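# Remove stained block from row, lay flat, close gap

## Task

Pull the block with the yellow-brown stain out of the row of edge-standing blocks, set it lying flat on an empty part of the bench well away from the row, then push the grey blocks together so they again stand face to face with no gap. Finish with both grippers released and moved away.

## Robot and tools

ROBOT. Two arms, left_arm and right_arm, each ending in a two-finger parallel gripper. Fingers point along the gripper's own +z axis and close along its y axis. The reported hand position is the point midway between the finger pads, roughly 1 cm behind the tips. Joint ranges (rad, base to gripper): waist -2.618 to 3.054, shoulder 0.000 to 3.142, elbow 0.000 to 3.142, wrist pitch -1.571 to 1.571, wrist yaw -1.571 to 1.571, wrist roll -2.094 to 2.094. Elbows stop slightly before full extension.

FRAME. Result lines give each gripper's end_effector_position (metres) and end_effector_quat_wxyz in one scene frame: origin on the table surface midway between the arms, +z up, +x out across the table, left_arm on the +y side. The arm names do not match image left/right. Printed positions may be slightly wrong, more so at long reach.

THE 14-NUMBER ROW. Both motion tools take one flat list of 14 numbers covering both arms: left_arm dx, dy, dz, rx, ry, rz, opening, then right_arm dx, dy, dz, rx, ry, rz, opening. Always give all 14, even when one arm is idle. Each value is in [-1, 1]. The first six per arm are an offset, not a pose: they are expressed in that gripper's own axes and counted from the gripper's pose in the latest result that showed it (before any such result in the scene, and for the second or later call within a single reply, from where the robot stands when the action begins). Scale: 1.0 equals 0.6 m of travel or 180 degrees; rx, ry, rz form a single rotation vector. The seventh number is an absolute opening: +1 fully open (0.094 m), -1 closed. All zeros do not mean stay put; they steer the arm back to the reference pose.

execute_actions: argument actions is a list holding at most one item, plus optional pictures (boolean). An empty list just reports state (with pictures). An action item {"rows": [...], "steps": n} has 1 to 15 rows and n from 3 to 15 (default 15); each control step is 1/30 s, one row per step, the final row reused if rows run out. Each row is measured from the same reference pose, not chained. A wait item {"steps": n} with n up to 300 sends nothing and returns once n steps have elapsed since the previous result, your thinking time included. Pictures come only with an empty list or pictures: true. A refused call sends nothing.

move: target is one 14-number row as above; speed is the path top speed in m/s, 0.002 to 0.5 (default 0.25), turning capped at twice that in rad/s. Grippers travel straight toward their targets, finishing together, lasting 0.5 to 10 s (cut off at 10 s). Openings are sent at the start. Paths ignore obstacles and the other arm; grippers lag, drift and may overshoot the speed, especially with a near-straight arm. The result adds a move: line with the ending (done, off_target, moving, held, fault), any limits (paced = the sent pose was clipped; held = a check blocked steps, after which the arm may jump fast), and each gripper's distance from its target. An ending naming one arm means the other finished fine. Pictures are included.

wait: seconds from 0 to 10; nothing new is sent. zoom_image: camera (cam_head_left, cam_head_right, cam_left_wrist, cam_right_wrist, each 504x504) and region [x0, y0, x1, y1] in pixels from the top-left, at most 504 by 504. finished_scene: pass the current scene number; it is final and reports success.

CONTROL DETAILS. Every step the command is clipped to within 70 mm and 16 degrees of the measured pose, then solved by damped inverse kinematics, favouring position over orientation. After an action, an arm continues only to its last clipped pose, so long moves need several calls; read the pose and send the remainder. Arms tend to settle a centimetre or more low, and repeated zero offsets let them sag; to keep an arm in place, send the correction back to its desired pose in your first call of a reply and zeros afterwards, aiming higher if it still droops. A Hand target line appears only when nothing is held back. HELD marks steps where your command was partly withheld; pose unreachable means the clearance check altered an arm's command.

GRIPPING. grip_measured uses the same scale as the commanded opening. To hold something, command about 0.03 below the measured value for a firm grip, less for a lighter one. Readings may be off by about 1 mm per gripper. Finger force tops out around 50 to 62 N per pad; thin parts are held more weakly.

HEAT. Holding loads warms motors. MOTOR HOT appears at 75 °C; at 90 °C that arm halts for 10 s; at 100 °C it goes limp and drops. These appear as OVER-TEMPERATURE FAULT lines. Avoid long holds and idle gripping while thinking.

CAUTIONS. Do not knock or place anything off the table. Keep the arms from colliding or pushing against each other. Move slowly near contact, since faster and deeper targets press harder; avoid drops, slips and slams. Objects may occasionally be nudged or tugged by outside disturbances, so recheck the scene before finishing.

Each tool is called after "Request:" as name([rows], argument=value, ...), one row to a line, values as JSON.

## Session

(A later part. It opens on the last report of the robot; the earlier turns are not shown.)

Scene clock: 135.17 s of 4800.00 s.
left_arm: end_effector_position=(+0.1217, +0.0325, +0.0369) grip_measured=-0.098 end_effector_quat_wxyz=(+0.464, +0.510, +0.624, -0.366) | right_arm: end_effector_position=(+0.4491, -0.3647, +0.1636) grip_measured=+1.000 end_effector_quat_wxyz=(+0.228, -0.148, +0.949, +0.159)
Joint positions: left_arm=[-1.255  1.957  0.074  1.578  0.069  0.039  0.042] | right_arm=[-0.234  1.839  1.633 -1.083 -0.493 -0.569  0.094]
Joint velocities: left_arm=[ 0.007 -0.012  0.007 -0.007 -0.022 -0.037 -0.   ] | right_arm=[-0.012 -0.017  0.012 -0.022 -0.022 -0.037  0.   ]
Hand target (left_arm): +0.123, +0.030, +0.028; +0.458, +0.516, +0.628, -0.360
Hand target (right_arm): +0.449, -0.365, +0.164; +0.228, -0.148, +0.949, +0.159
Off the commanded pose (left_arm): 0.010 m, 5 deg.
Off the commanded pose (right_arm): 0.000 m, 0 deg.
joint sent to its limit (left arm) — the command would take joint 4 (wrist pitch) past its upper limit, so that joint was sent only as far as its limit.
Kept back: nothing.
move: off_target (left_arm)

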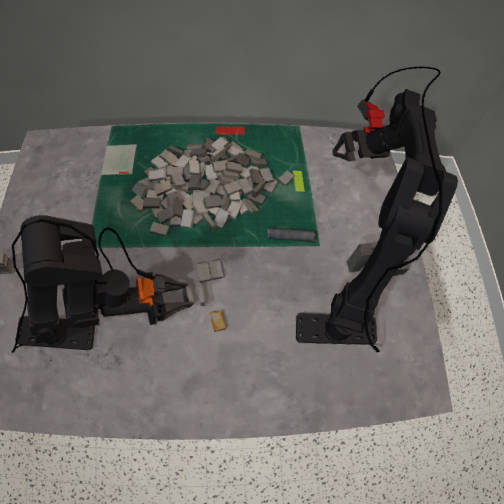

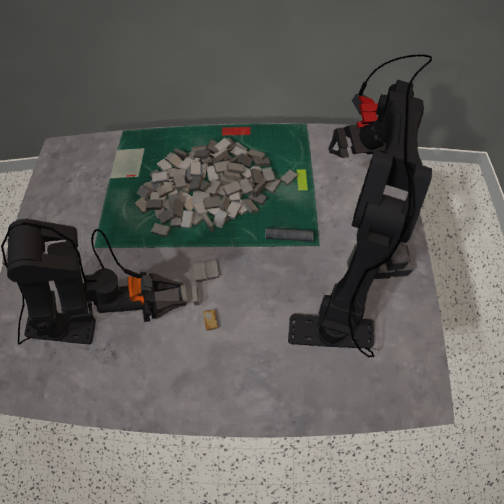

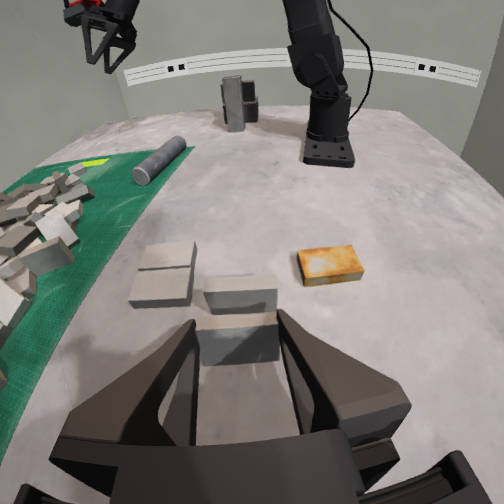

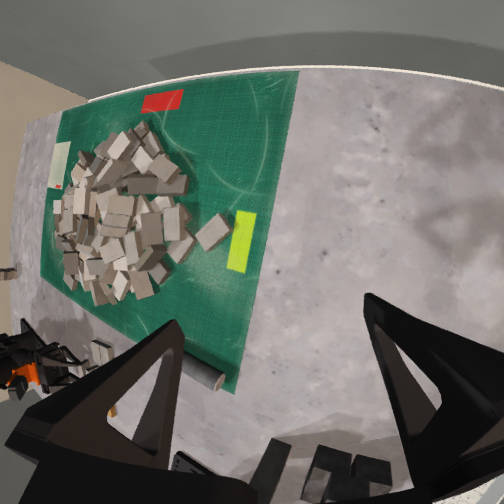

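Request:
move(target=[0.03,0,0.012,0,0,0,-0.13,0,0,0,0,0,0,1], speed=0.04)

Scene clock: 136.23 s of 4800.00 s.
left_arm: end_effector_position=(+0.1224, +0.0301, +0.0355) grip_measured=-0.098 end_effector_quat_wxyz=(+0.464, +0.510, +0.625, -0.366) | right_arm: end_effector_position=(+0.4491, -0.3648, +0.1635) grip_measured=+1.000 end_effector_quat_wxyz=(+0.228, -0.148, +0.949, +0.158)
Joint positions: left_arm=[-1.255  1.969  0.084  1.578  0.069  0.038  0.042] | right_arm=[-0.234  1.839  1.633 -1.083 -0.493 -0.569  0.094]
Joint velocities: left_arm=[-0.007 -0.017  0.007  0.007  0.007  0.022  0.   ] | right_arm=[-0.022 -0.012 -0.017 -0.007  0.022 -0.022  0.   ]
Hand target (left_arm): +0.122, +0.032, +0.018; +0.447, +0.520, +0.636, -0.354
Hand target (right_arm): +0.449, -0.365, +0.164; +0.228, -0.148, +0.949, +0.159
Off the commanded pose (left_arm): 0.018 m, 0 deg.
Off the commanded pose (right_arm): 0.000 m, 0 deg.
joint sent to its limit (left arm) — the command would take joint 4 (wrist pitch) past its upper limit, so that joint was sent only as far as its limit.
Kept back: nothing.
move: off_target (left_arm)

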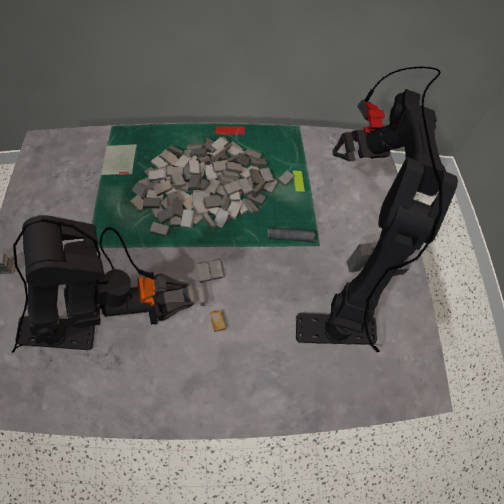

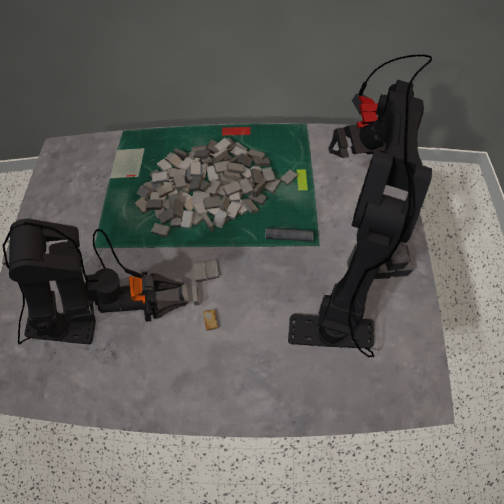

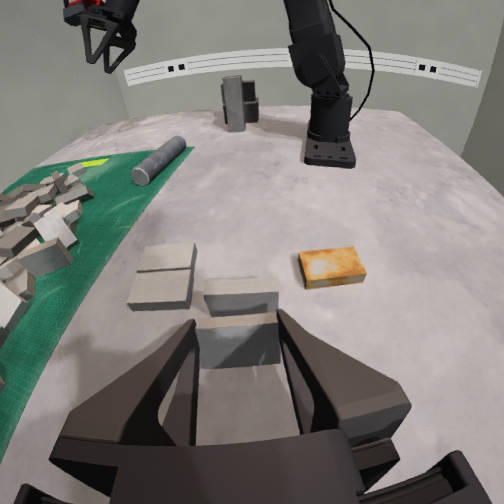

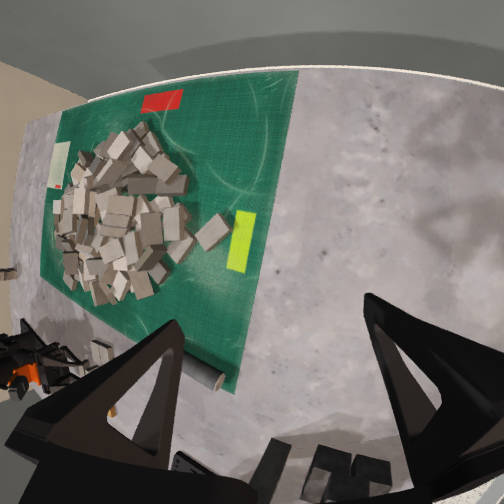

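Request:
move(target=[0.02,0,0.025,0,-0.03,0,-0.13,0,0,0,0,0,0,1], speed=0.04)

Scene clock: 137.87 s of 4800.00 s.
left_arm: end_effector_position=(+0.1241, +0.0202, +0.0359) grip_measured=-0.098 end_effector_quat_wxyz=(+0.467, +0.509, +0.621, -0.372) | right_arm: end_effector_position=(+0.4490, -0.3650, +0.1634) grip_measured=+1.000 end_effector_quat_wxyz=(+0.227, -0.148, +0.949, +0.158)
Joint positions: left_arm=[-1.255  1.993  0.121  1.578  0.076  0.037  0.042] | right_arm=[-0.234  1.839  1.633 -1.083 -0.492 -0.569  0.094]
Joint velocities: left_arm=[ 0.007 -0.012  0.007  0.051  0.022  0.051  0.001] | right_arm=[-0.002 -0.002 -0.007  0.022  0.051  0.007  0.   ]
Hand target (left_arm): +0.125, +0.020, +0.020; +0.453, +0.517, +0.631, -0.361
Hand target (right_arm): +0.449, -0.365, +0.163; +0.228, -0.148, +0.949, +0.158
Off the commanded pose (left_arm): 0.016 m, 5 deg.
Off the commanded pose (right_arm): 0.000 m, 0 deg.
joint sent to its limit (left arm) — the command would take joint 4 (wrist pitch) past its upper limit, so that joint was sent only as far as its limit.
Kept back: nothing.
move: off_target (left_arm)

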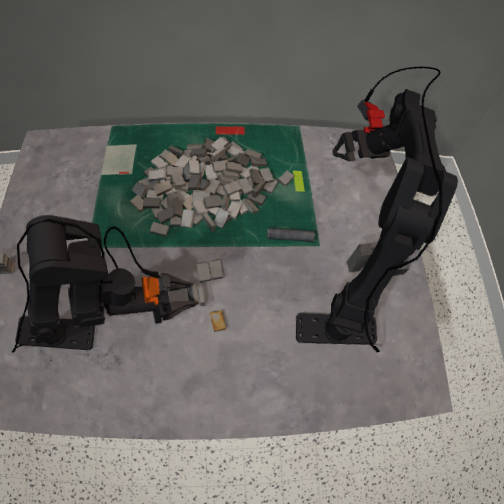

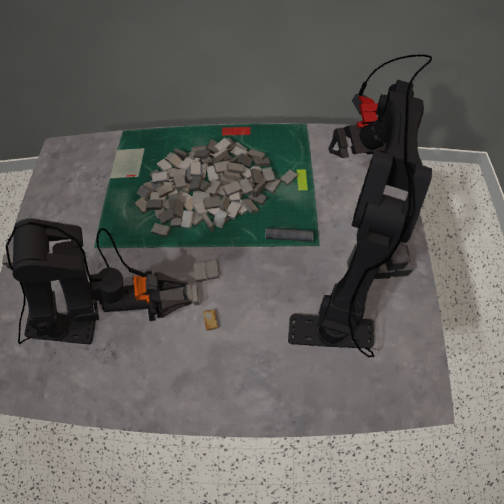

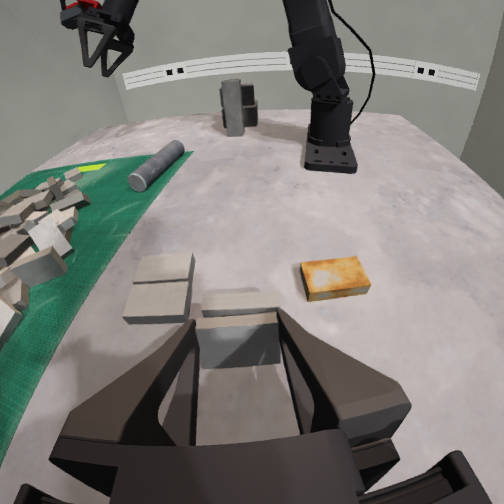

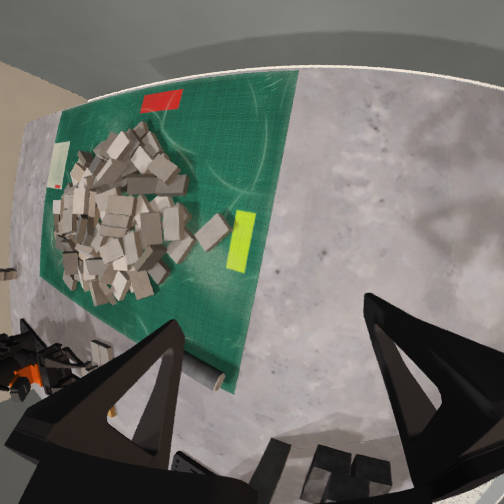

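Request:
move(target=[0,0,0,0,0,0,0.3,0,0,0,0,0,0,1])

Request:
move(target=[-0.03,0,-0.07,0,0,0,0.3,0,0,0,0,0,0,1], speed=0.1)

Scene clock: 138.80 s of 4800.00 s.
left_arm: end_effector_position=(+0.1242, +0.0201, +0.0362) grip_measured=+0.297 end_effector_quat_wxyz=(+0.467, +0.509, +0.621, -0.372) | right_arm: end_effector_position=(+0.4490, -0.3651, +0.1633) grip_measured=+1.000 end_effector_quat_wxyz=(+0.227, -0.148, +0.950, +0.157)
Joint positions: left_arm=[-1.255  1.992  0.121  1.578  0.075  0.037  0.061] | right_arm=[-0.234  1.839  1.633 -1.083 -0.491 -0.569  0.094]
Joint velocities: left_arm=[-0.002  0.002 -0.002 -0.066  0.037  0.066  0.001] | right_arm=[ 0.002  0.017 -0.007  0.007 -0.007 -0.007  0.   ]
Hand target (left_arm): +0.124, +0.020, +0.036; +0.466, +0.509, +0.621, -0.371
Hand target (right_arm): +0.449, -0.365, +0.163; +0.228, -0.148, +0.949, +0.158
Off the commanded pose (left_arm): 0.000 m, 0 deg.
Off the commanded pose (right_arm): 0.000 m, 0 deg.
joint sent to its limit (left arm) — the command would take joint 4 (wrist pitch) past its upper limit, so that joint was sent only as far as its limit.
Kept back: nothing.
move: done

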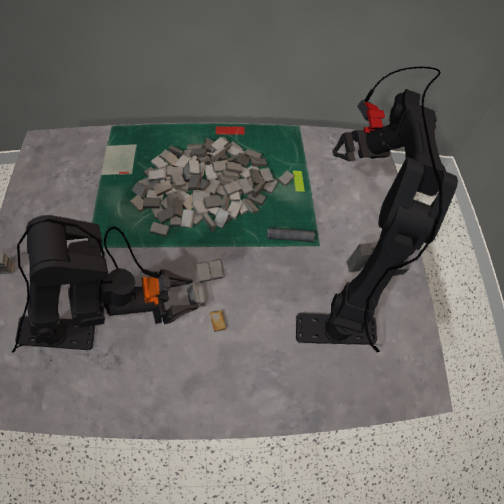

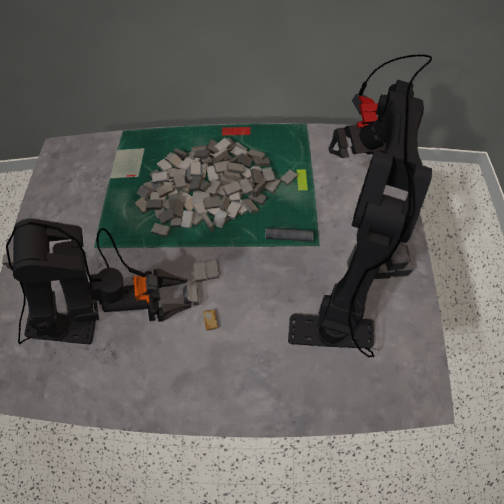

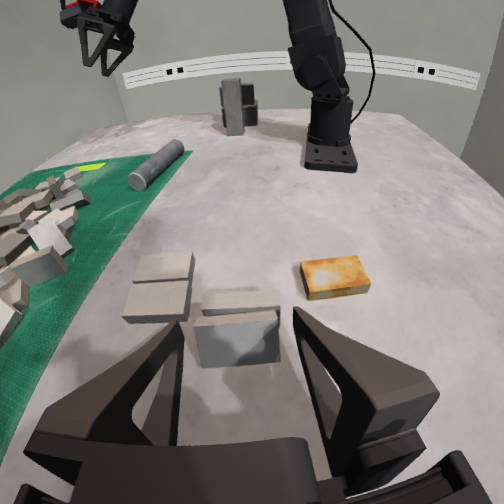

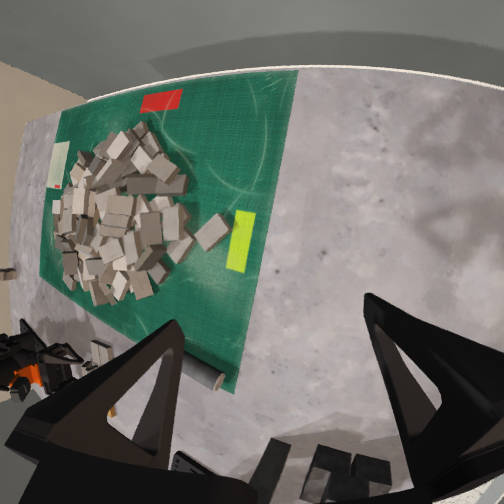

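Scene clock: 140.07 s of 4800.00 s.
left_arm: end_effector_position=(+0.1173, +0.0405, +0.0757) grip_measured=+0.297 end_effector_quat_wxyz=(+0.480, +0.502, +0.609, -0.383) | right_arm: end_effector_position=(+0.4490, -0.3653, +0.1633) grip_measured=+1.000 end_effector_quat_wxyz=(+0.227, -0.148, +0.950, +0.157)
Joint positions: left_arm=[-1.255  1.613  0.031  1.333  0.08   0.037  0.061] | right_arm=[-0.234  1.839  1.633 -1.083 -0.49  -0.569  0.094]
Joint velocities: left_arm=[ 0.007 -0.032  0.007 -0.051  0.022 -0.022  0.002] | right_arm=[-0.002  0.002  0.012 -0.022 -0.051 -0.007  0.   ]
Hand target (left_arm): +0.117, +0.050, +0.065; +0.467, +0.508, +0.620, -0.372
Hand target (right_arm): +0.449, -0.365, +0.163; +0.227, -0.148, +0.950, +0.157
Off the commanded pose (left_arm): 0.017 m, 3 deg.
Off the commanded pose (right_arm): 0.000 m, 0 deg.
Kept back: nothing.
move: off_target (left_arm)

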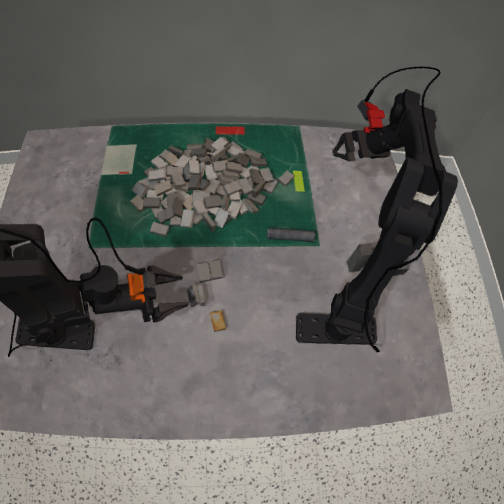

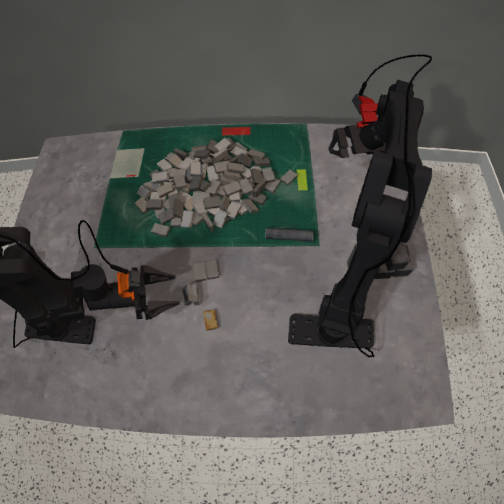

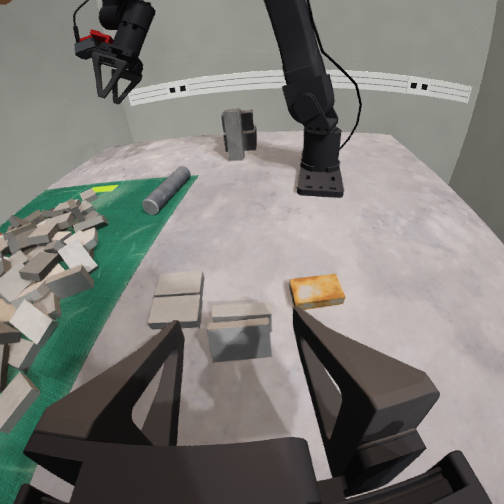

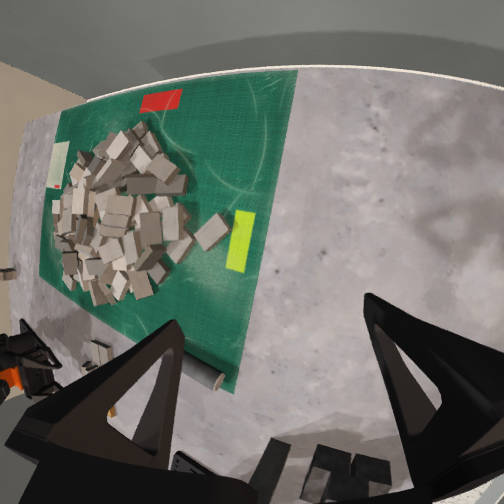

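Request:
move(target=[-0.03,0,0,0,0.42,0,0.5,0,0,0,0,0,0,1])

Scene clock: 143.60 s of 4800.00 s.
left_arm: end_effector_position=(+0.1206, +0.0381, +0.0914) grip_measured=+0.497 end_effector_quat_wxyz=(+0.006, +0.628, +0.778, -0.007) | right_arm: end_effector_position=(+0.4489, -0.3654, +0.1632) grip_measured=+1.000 end_effector_quat_wxyz=(+0.227, -0.148, +0.950, +0.157)
Joint positions: left_arm=[-1.288  1.795  1.411 -1.17   0.004  0.044  0.07 ] | right_arm=[-0.234  1.839  1.633 -1.083 -0.489 -0.569  0.094]
Joint velocities: left_arm=[ 0.007  0.017 -0.002 -0.037 -0.051 -0.051  0.001] | right_arm=[-0.012 -0.012  0.007 -0.022  0.051  0.022  0.   ]
Hand target (left_arm): +0.118, +0.036, +0.092; +0.003, +0.629, +0.777, -0.000
Hand target (right_arm): +0.449, -0.365, +0.163; +0.227, -0.148, +0.950, +0.157
Off the commanded pose (left_arm): 0.004 m, 1 deg.
Off the commanded pose (right_arm): 0.000 m, 0 deg.
Kept back: nothing.
move: done

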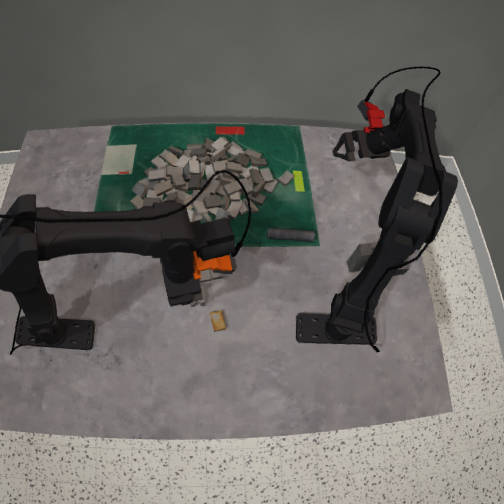

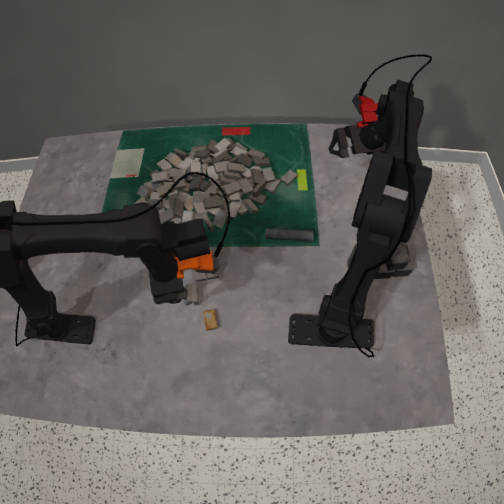

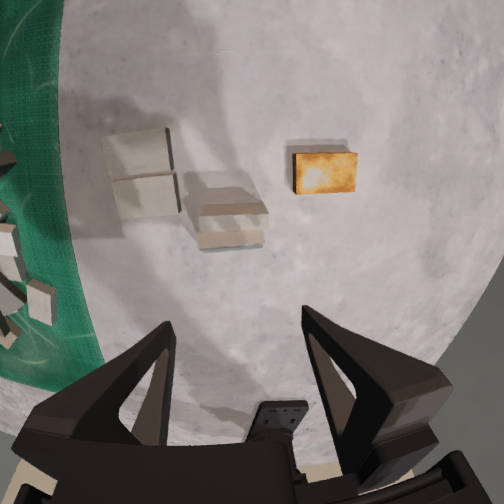

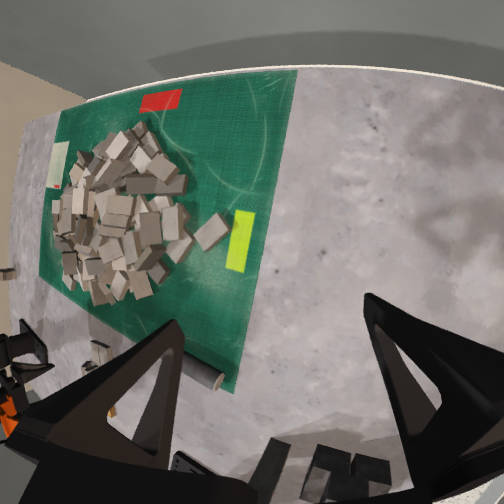

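Request:
move(target=[-0.085,0.105,0.035,0,0,0,0.2,0,0,0,0,0,0,1])

Scene clock: 144.73 s of 4800.00 s.
left_arm: end_effector_position=(+0.1917, +0.0057, +0.0699) grip_measured=+0.203 end_effector_quat_wxyz=(+0.006, +0.623, +0.782, -0.005) | right_arm: end_effector_position=(+0.4489, -0.3655, +0.1631) grip_measured=+1.000 end_effector_quat_wxyz=(+0.227, -0.148, +0.950, +0.156)
Joint positions: left_arm=[-1.131  2.017  1.623 -1.163  0.003  0.189  0.057] | right_arm=[-0.234  1.839  1.633 -1.083 -0.488 -0.569  0.094]
Joint velocities: left_arm=[-0.007 -0.027  0.012  0.022 -0.007  0.037  0.001] | right_arm=[-0.012  0.002 -0.007  0.022  0.11  -0.007  0.   ]
Hand target (left_arm): +0.194, +0.002, +0.071; +0.007, +0.628, +0.778, -0.006
Hand target (right_arm): +0.449, -0.365, +0.163; +0.227, -0.148, +0.950, +0.157
Off the commanded pose (left_arm): 0.005 m, 1 deg.
Off the commanded pose (right_arm): 0.000 m, 0 deg.
Kept back: nothing.
move: done

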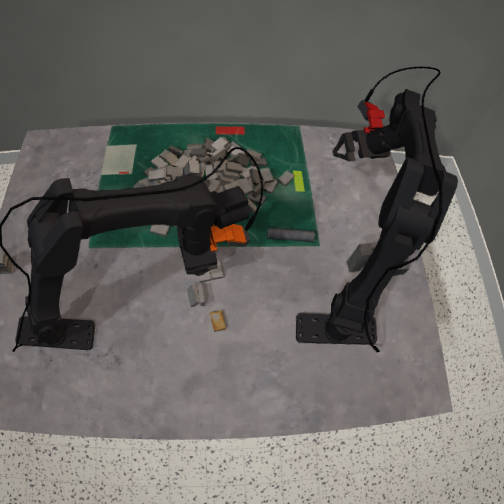

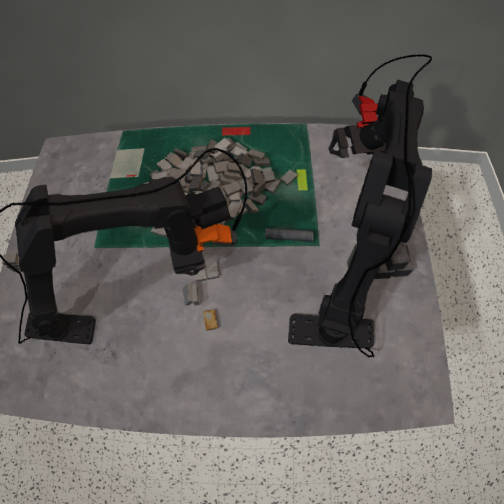

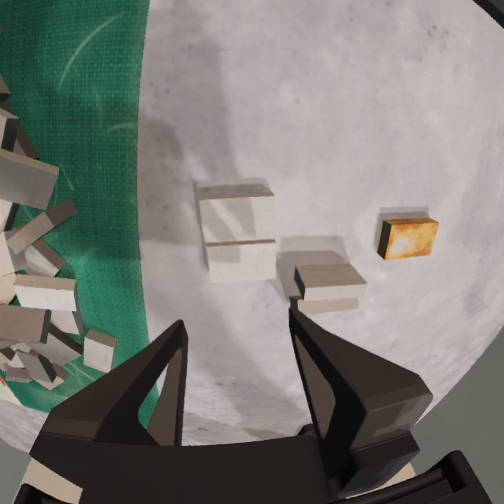

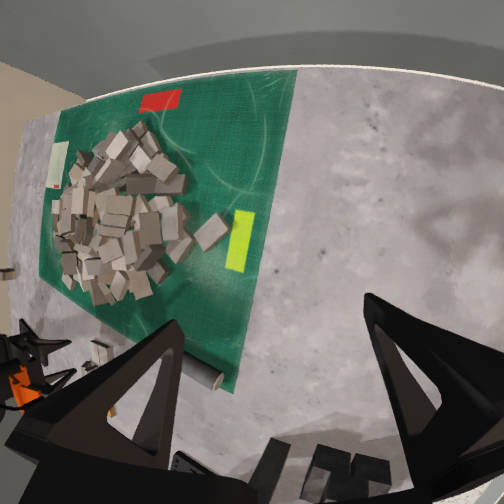

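Request:
move(target=[-0.032,-0.004,0.045,0,0,0,0.1,0,0,0,0,0,0,1], speed=0.08)

Scene clock: 145.77 s of 4800.00 s.
left_arm: end_effector_position=(+0.1942, +0.0000, +0.0406) grip_measured=+0.103 end_effector_quat_wxyz=(-0.009, +0.622, +0.783, +0.003) | right_arm: end_effector_position=(+0.4489, -0.3657, +0.1630) grip_measured=+1.000 end_effector_quat_wxyz=(+0.227, -0.148, +0.950, +0.156)
Joint positions: left_arm=[-1.131  2.096  1.623 -1.117  0.003  0.186  0.052] | right_arm=[-0.234  1.839  1.633 -1.083 -0.487 -0.569  0.094]
Joint velocities: left_arm=[ 0.012 -0.012 -0.012  0.022  0.037  0.037 -0.001] | right_arm=[-0.012  0.002 -0.007  0.051 -0.022 -0.022  0.   ]
Hand target (left_arm): +0.194, -0.013, +0.043; +0.006, +0.623, +0.782, -0.005
Hand target (right_arm): +0.449, -0.366, +0.163; +0.227, -0.148, +0.950, +0.156
Off the commanded pose (left_arm): 0.014 m, 2 deg.
Off the commanded pose (right_arm): 0.000 m, 0 deg.
Kept back: nothing.
move: off_target (left_arm)

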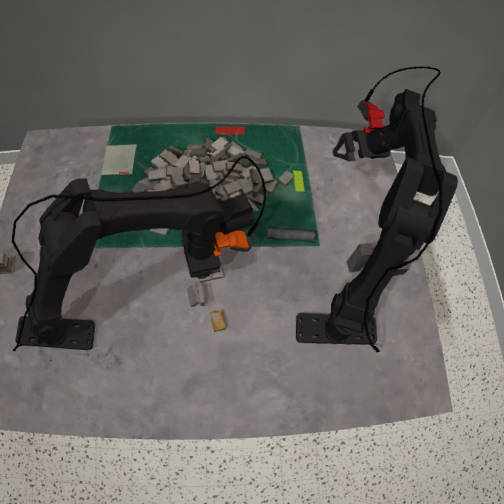

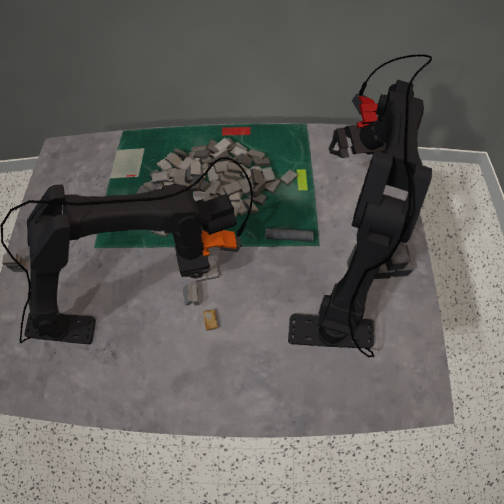

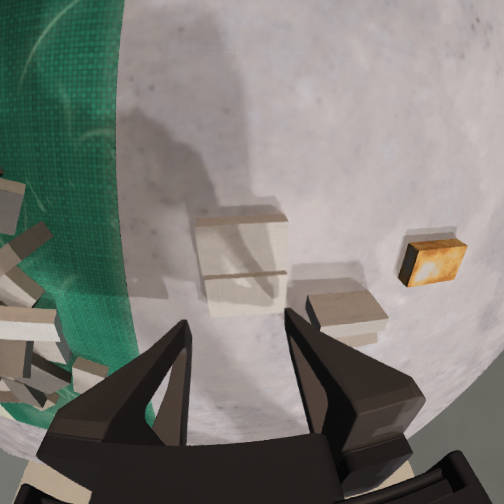

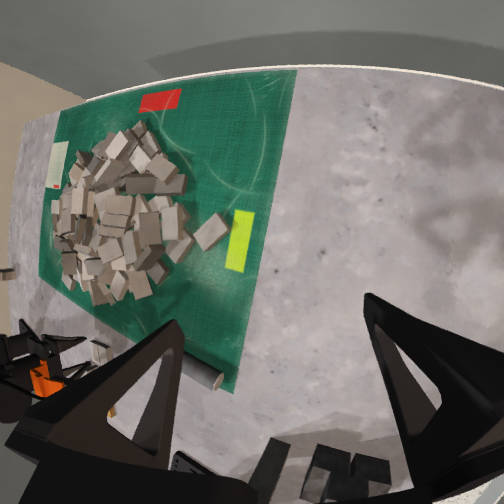

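Request:
move(target=[0,0,-0.04,0,0,0,0.3,0,0,0,0,0,0,1])

Request:
move(target=[-0.068,-0.008,0.005,0,0,0,0.3,0,0,0,0,0,0,1])

Scene clock: 146.90 s of 4800.00 s.
left_arm: end_effector_position=(+0.1931, +0.0026, +0.0522) grip_measured=+0.297 end_effector_quat_wxyz=(-0.019, +0.622, +0.783, +0.008) | right_arm: end_effector_position=(+0.4489, -0.3658, +0.1630) grip_measured=+1.000 end_effector_quat_wxyz=(+0.226, -0.148, +0.950, +0.155)
Joint positions: left_arm=[-1.131  2.096  1.67  -1.185  0.003  0.185  0.061] | right_arm=[-0.234  1.839  1.633 -1.083 -0.486 -0.569  0.094]
Joint velocities: left_arm=[-0.007 -0.002 -0.002  0.022 -0.022 -0.11   0.001] | right_arm=[ 0.007 -0.002  0.007 -0.051 -0.051 -0.022  0.   ]
Hand target (left_arm): +0.194, -0.000, +0.064; -0.009, +0.622, +0.783, +0.003
Hand target (right_arm): +0.449, -0.366, +0.163; +0.227, -0.148, +0.950, +0.156
Off the commanded pose (left_arm): 0.013 m, 1 deg.
Off the commanded pose (right_arm): 0.000 m, 0 deg.
Kept back: nothing.
move: off_target (left_arm)

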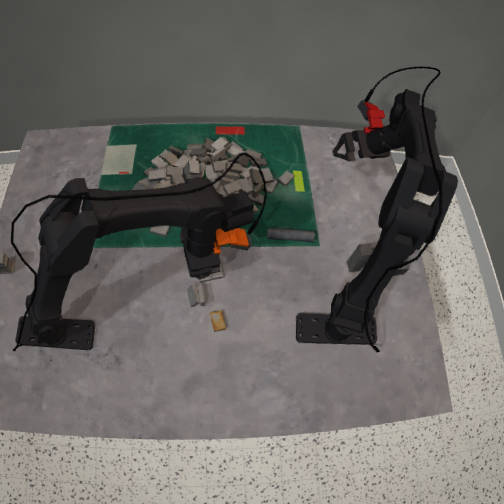

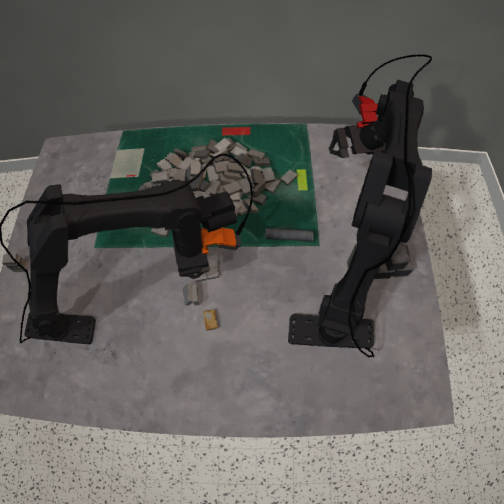

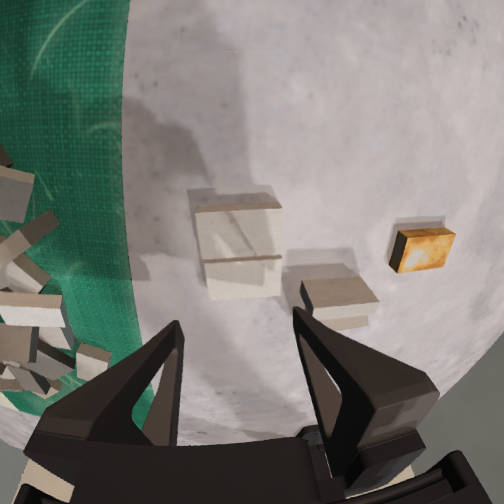

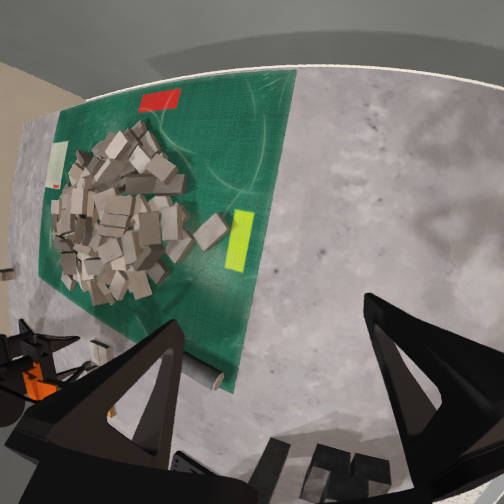

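Scene clock: 147.83 s of 4800.00 s.
left_arm: end_effector_position=(+0.2012, -0.0356, +0.0479) grip_measured=+0.297 end_effector_quat_wxyz=(-0.013, +0.622, +0.783, +0.005) | right_arm: end_effector_position=(+0.4488, -0.3659, +0.1629) grip_measured=+1.000 end_effector_quat_wxyz=(+0.226, -0.148, +0.950, +0.155)
Joint positions: left_arm=[-1.15   2.245  1.891 -1.245  0.003  0.169  0.061] | right_arm=[-0.234  1.839  1.633 -1.083 -0.485 -0.569  0.094]
Joint velocities: left_arm=[-0.002  0.007 -0.017 -0.007  0.007 -0.037 -0.   ] | right_arm=[-0.007 -0.012  0.012 -0.037 -0.037 -0.022  0.   ]
Hand target (left_arm): +0.198, -0.038, +0.047; -0.019, +0.622, +0.783, +0.008
Hand target (right_arm): +0.449, -0.366, +0.163; +0.226, -0.148, +0.950, +0.155
Off the commanded pose (left_arm): 0.004 m, 1 deg.
Off the commanded pose (right_arm): 0.000 m, 0 deg.
Kept back: nothing.
move: done

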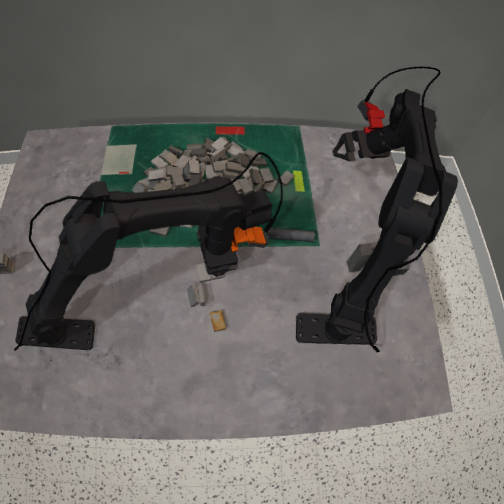

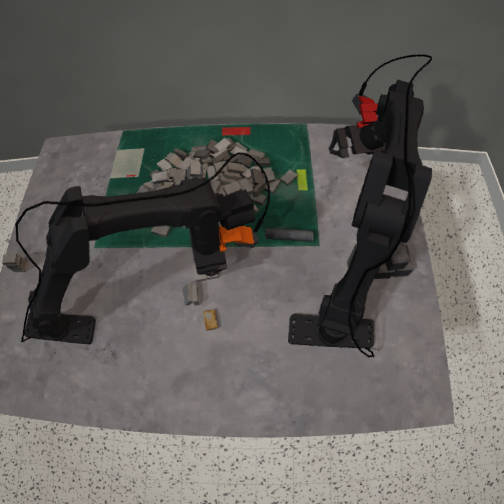

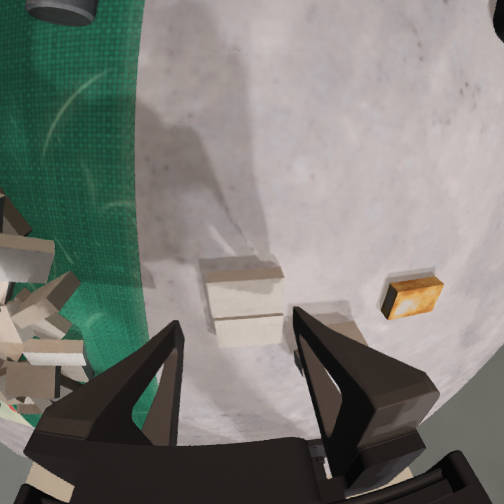

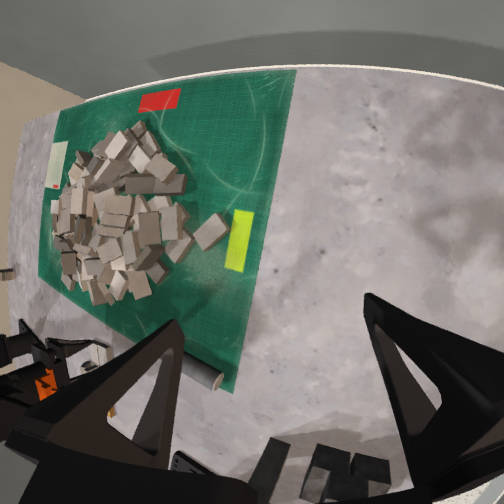

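Request:
move(target=[-0.02,-0.003,-0.005,0,0,0,0.1,0,0,0,0,0,0,1], speed=0.06)

Scene clock: 148.77 s of 4800.00 s.
left_arm: end_effector_position=(+0.2057, -0.0465, +0.0524) grip_measured=+0.103 end_effector_quat_wxyz=(-0.005, +0.622, +0.783, +0.001) | right_arm: end_effector_position=(+0.4488, -0.3661, +0.1628) grip_measured=+1.000 end_effector_quat_wxyz=(+0.226, -0.148, +0.950, +0.155)
Joint positions: left_arm=[-1.15   2.276  1.961 -1.265  0.003  0.168  0.052] | right_arm=[-0.234  1.839  1.633 -1.083 -0.484 -0.569  0.094]
Joint velocities: left_arm=[-0.002  0.012  0.002  0.095 -0.037 -0.095  0.   ] | right_arm=[ 0.002 -0.002 -0.007 -0.022  0.095  0.051  0.   ]
Hand target (left_arm): +0.202, -0.048, +0.050; -0.013, +0.622, +0.783, +0.005
Hand target (right_arm): +0.449, -0.366, +0.163; +0.226, -0.148, +0.950, +0.155
Off the commanded pose (left_arm): 0.004 m, 1 deg.
Off the commanded pose (right_arm): 0.000 m, 0 deg.
Kept back: nothing.
move: done

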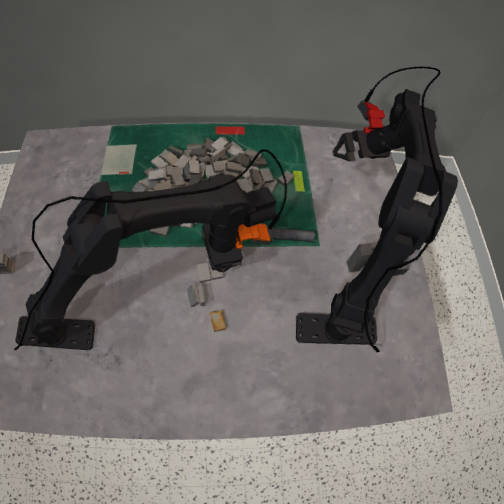

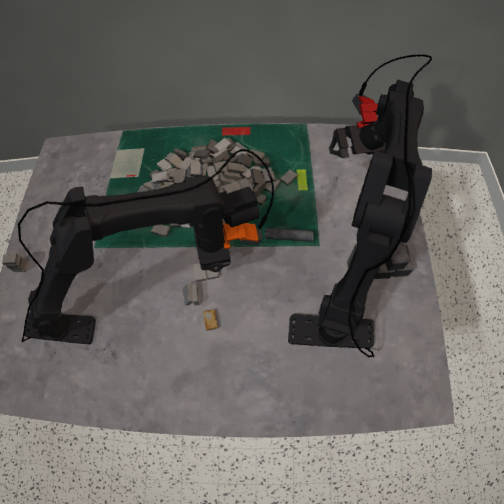

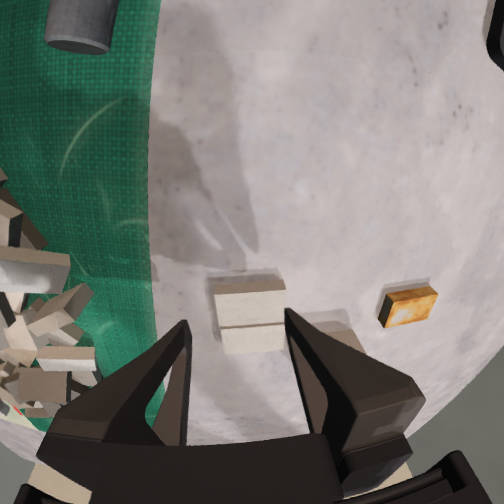

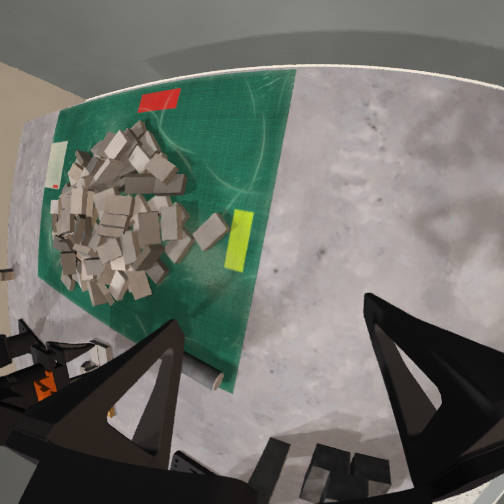

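Request:
move(target=[0,-0.024,0,0,0,0,0.1,0,0,0,0,0,0,1], speed=0.06)

Scene clock: 149.77 s of 4800.00 s.
left_arm: end_effector_position=(+0.1955, -0.0494, +0.0521) grip_measured=+0.103 end_effector_quat_wxyz=(-0.007, +0.624, +0.782, +0.002) | right_arm: end_effector_position=(+0.4488, -0.3662, +0.1628) grip_measured=+1.000 end_effector_quat_wxyz=(+0.226, -0.148, +0.950, +0.154)
Joint positions: left_arm=[-1.174  2.277  1.961 -1.27   0.003  0.148  0.052] | right_arm=[-0.234  1.839  1.633 -1.083 -0.484 -0.569  0.094]
Joint velocities: left_arm=[-0.007 -0.037 -0.017 -0.022  0.007 -0.007 -0.001] | right_arm=[-0.017 -0.007 -0.017 -0.037 -0.037  0.022  0.   ]
Hand target (left_arm): +0.192, -0.050, +0.052; -0.005, +0.622, +0.783, +0.001
Hand target (right_arm): +0.449, -0.366, +0.163; +0.226, -0.148, +0.950, +0.155
Off the commanded pose (left_arm): 0.004 m, 0 deg.
Off the commanded pose (right_arm): 0.000 m, 0 deg.
Kept back: nothing.
move: done

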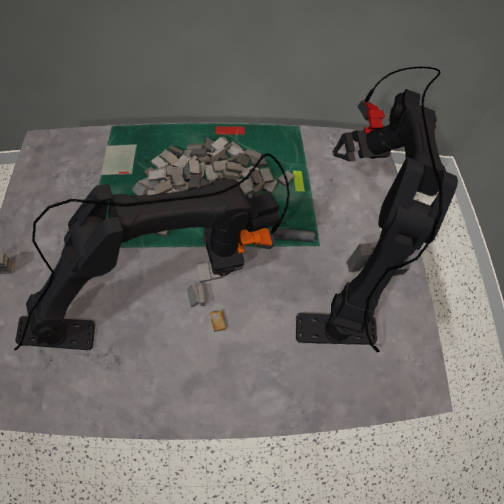

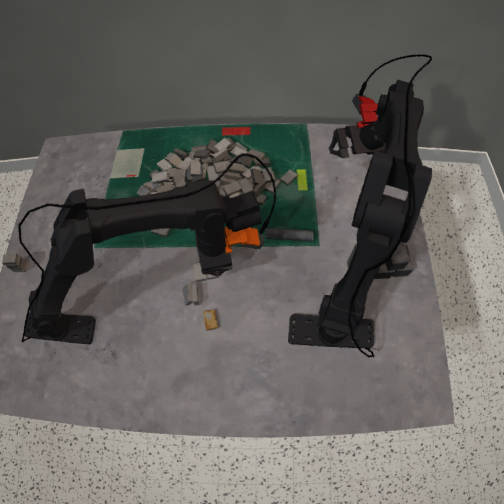

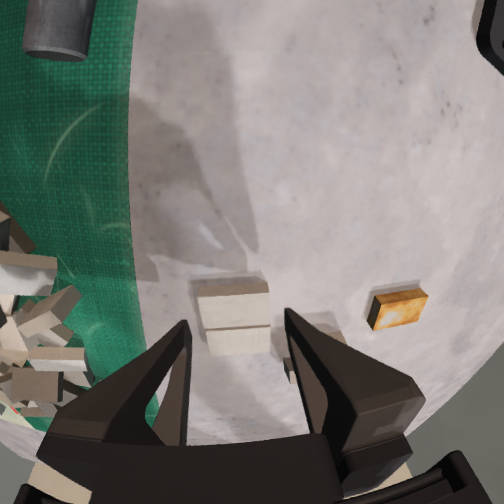

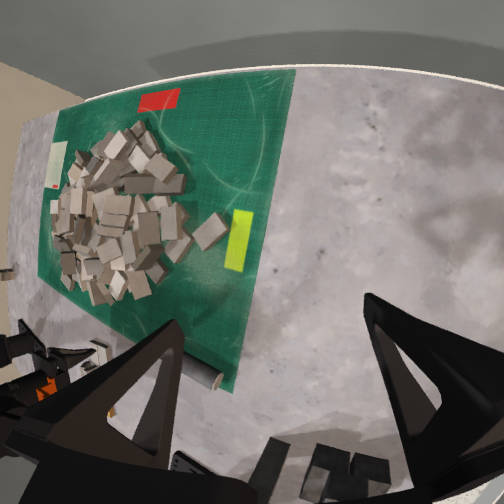

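Centred. Descend to ~0.022.

Request:
move(target=[0,0,0.063,0,0,0,0.1,0,0,0,0,0,0,1], speed=0.05)

Scene clock: 151.20 s of 4800.00 s.
left_arm: end_effector_position=(+0.1965, -0.0520, +0.0277) grip_measured=+0.103 end_effector_quat_wxyz=(+0.003, +0.623, +0.782, -0.003) | right_arm: end_effector_position=(+0.4488, -0.3663, +0.1627) grip_measured=+1.000 end_effector_quat_wxyz=(+0.226, -0.148, +0.951, +0.154)
Joint positions: left_arm=[-1.174  2.277  1.864 -1.149  0.003  0.147  0.052] | right_arm=[-0.234  1.839  1.633 -1.083 -0.483 -0.569  0.094]
Joint velocities: left_arm=[-0.022 -0.017  0.002 -0.007  0.022 -0.066  0.   ] | right_arm=[-0.002  0.007  0.017  0.051  0.022  0.022  0.   ]
Hand target (left_arm): +0.195, -0.049, +0.015; -0.007, +0.624, +0.782, +0.002
Hand target (right_arm): +0.449, -0.366, +0.163; +0.226, -0.148, +0.950, +0.154
Off the commanded pose (left_arm): 0.014 m, 1 deg.
Off the commanded pose (right_arm): 0.000 m, 0 deg.
Kept back: nothing.
move: off_target (left_arm)

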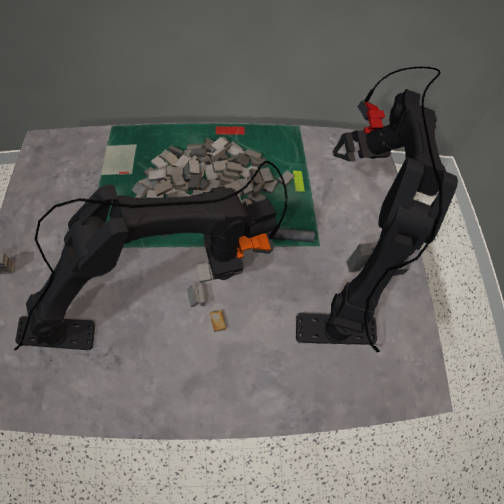

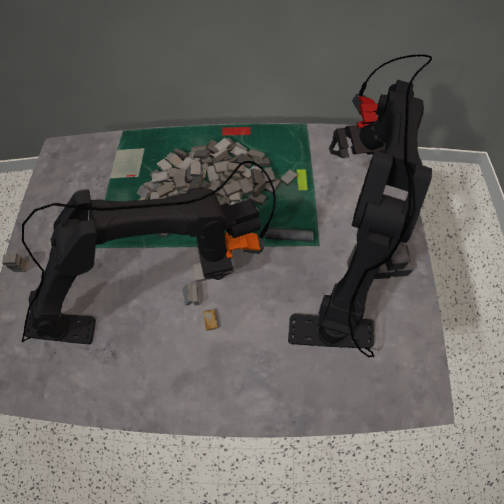

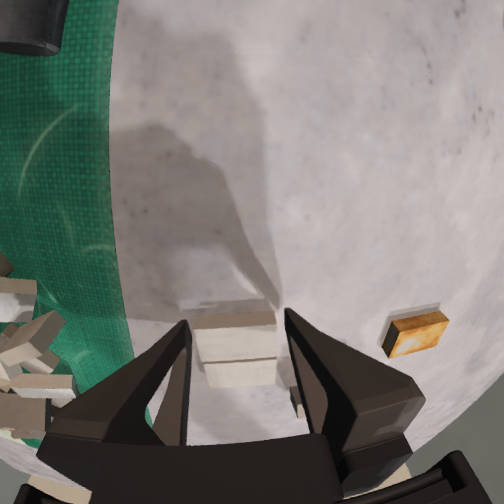

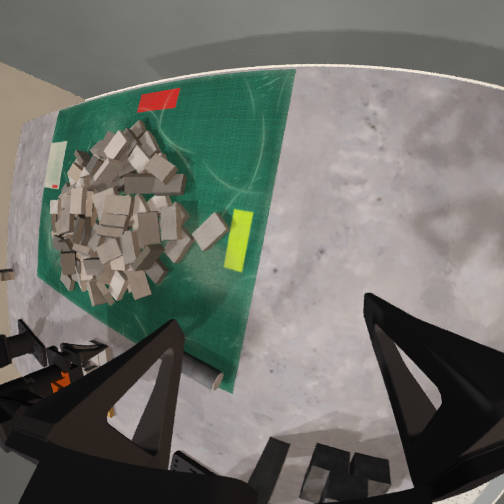

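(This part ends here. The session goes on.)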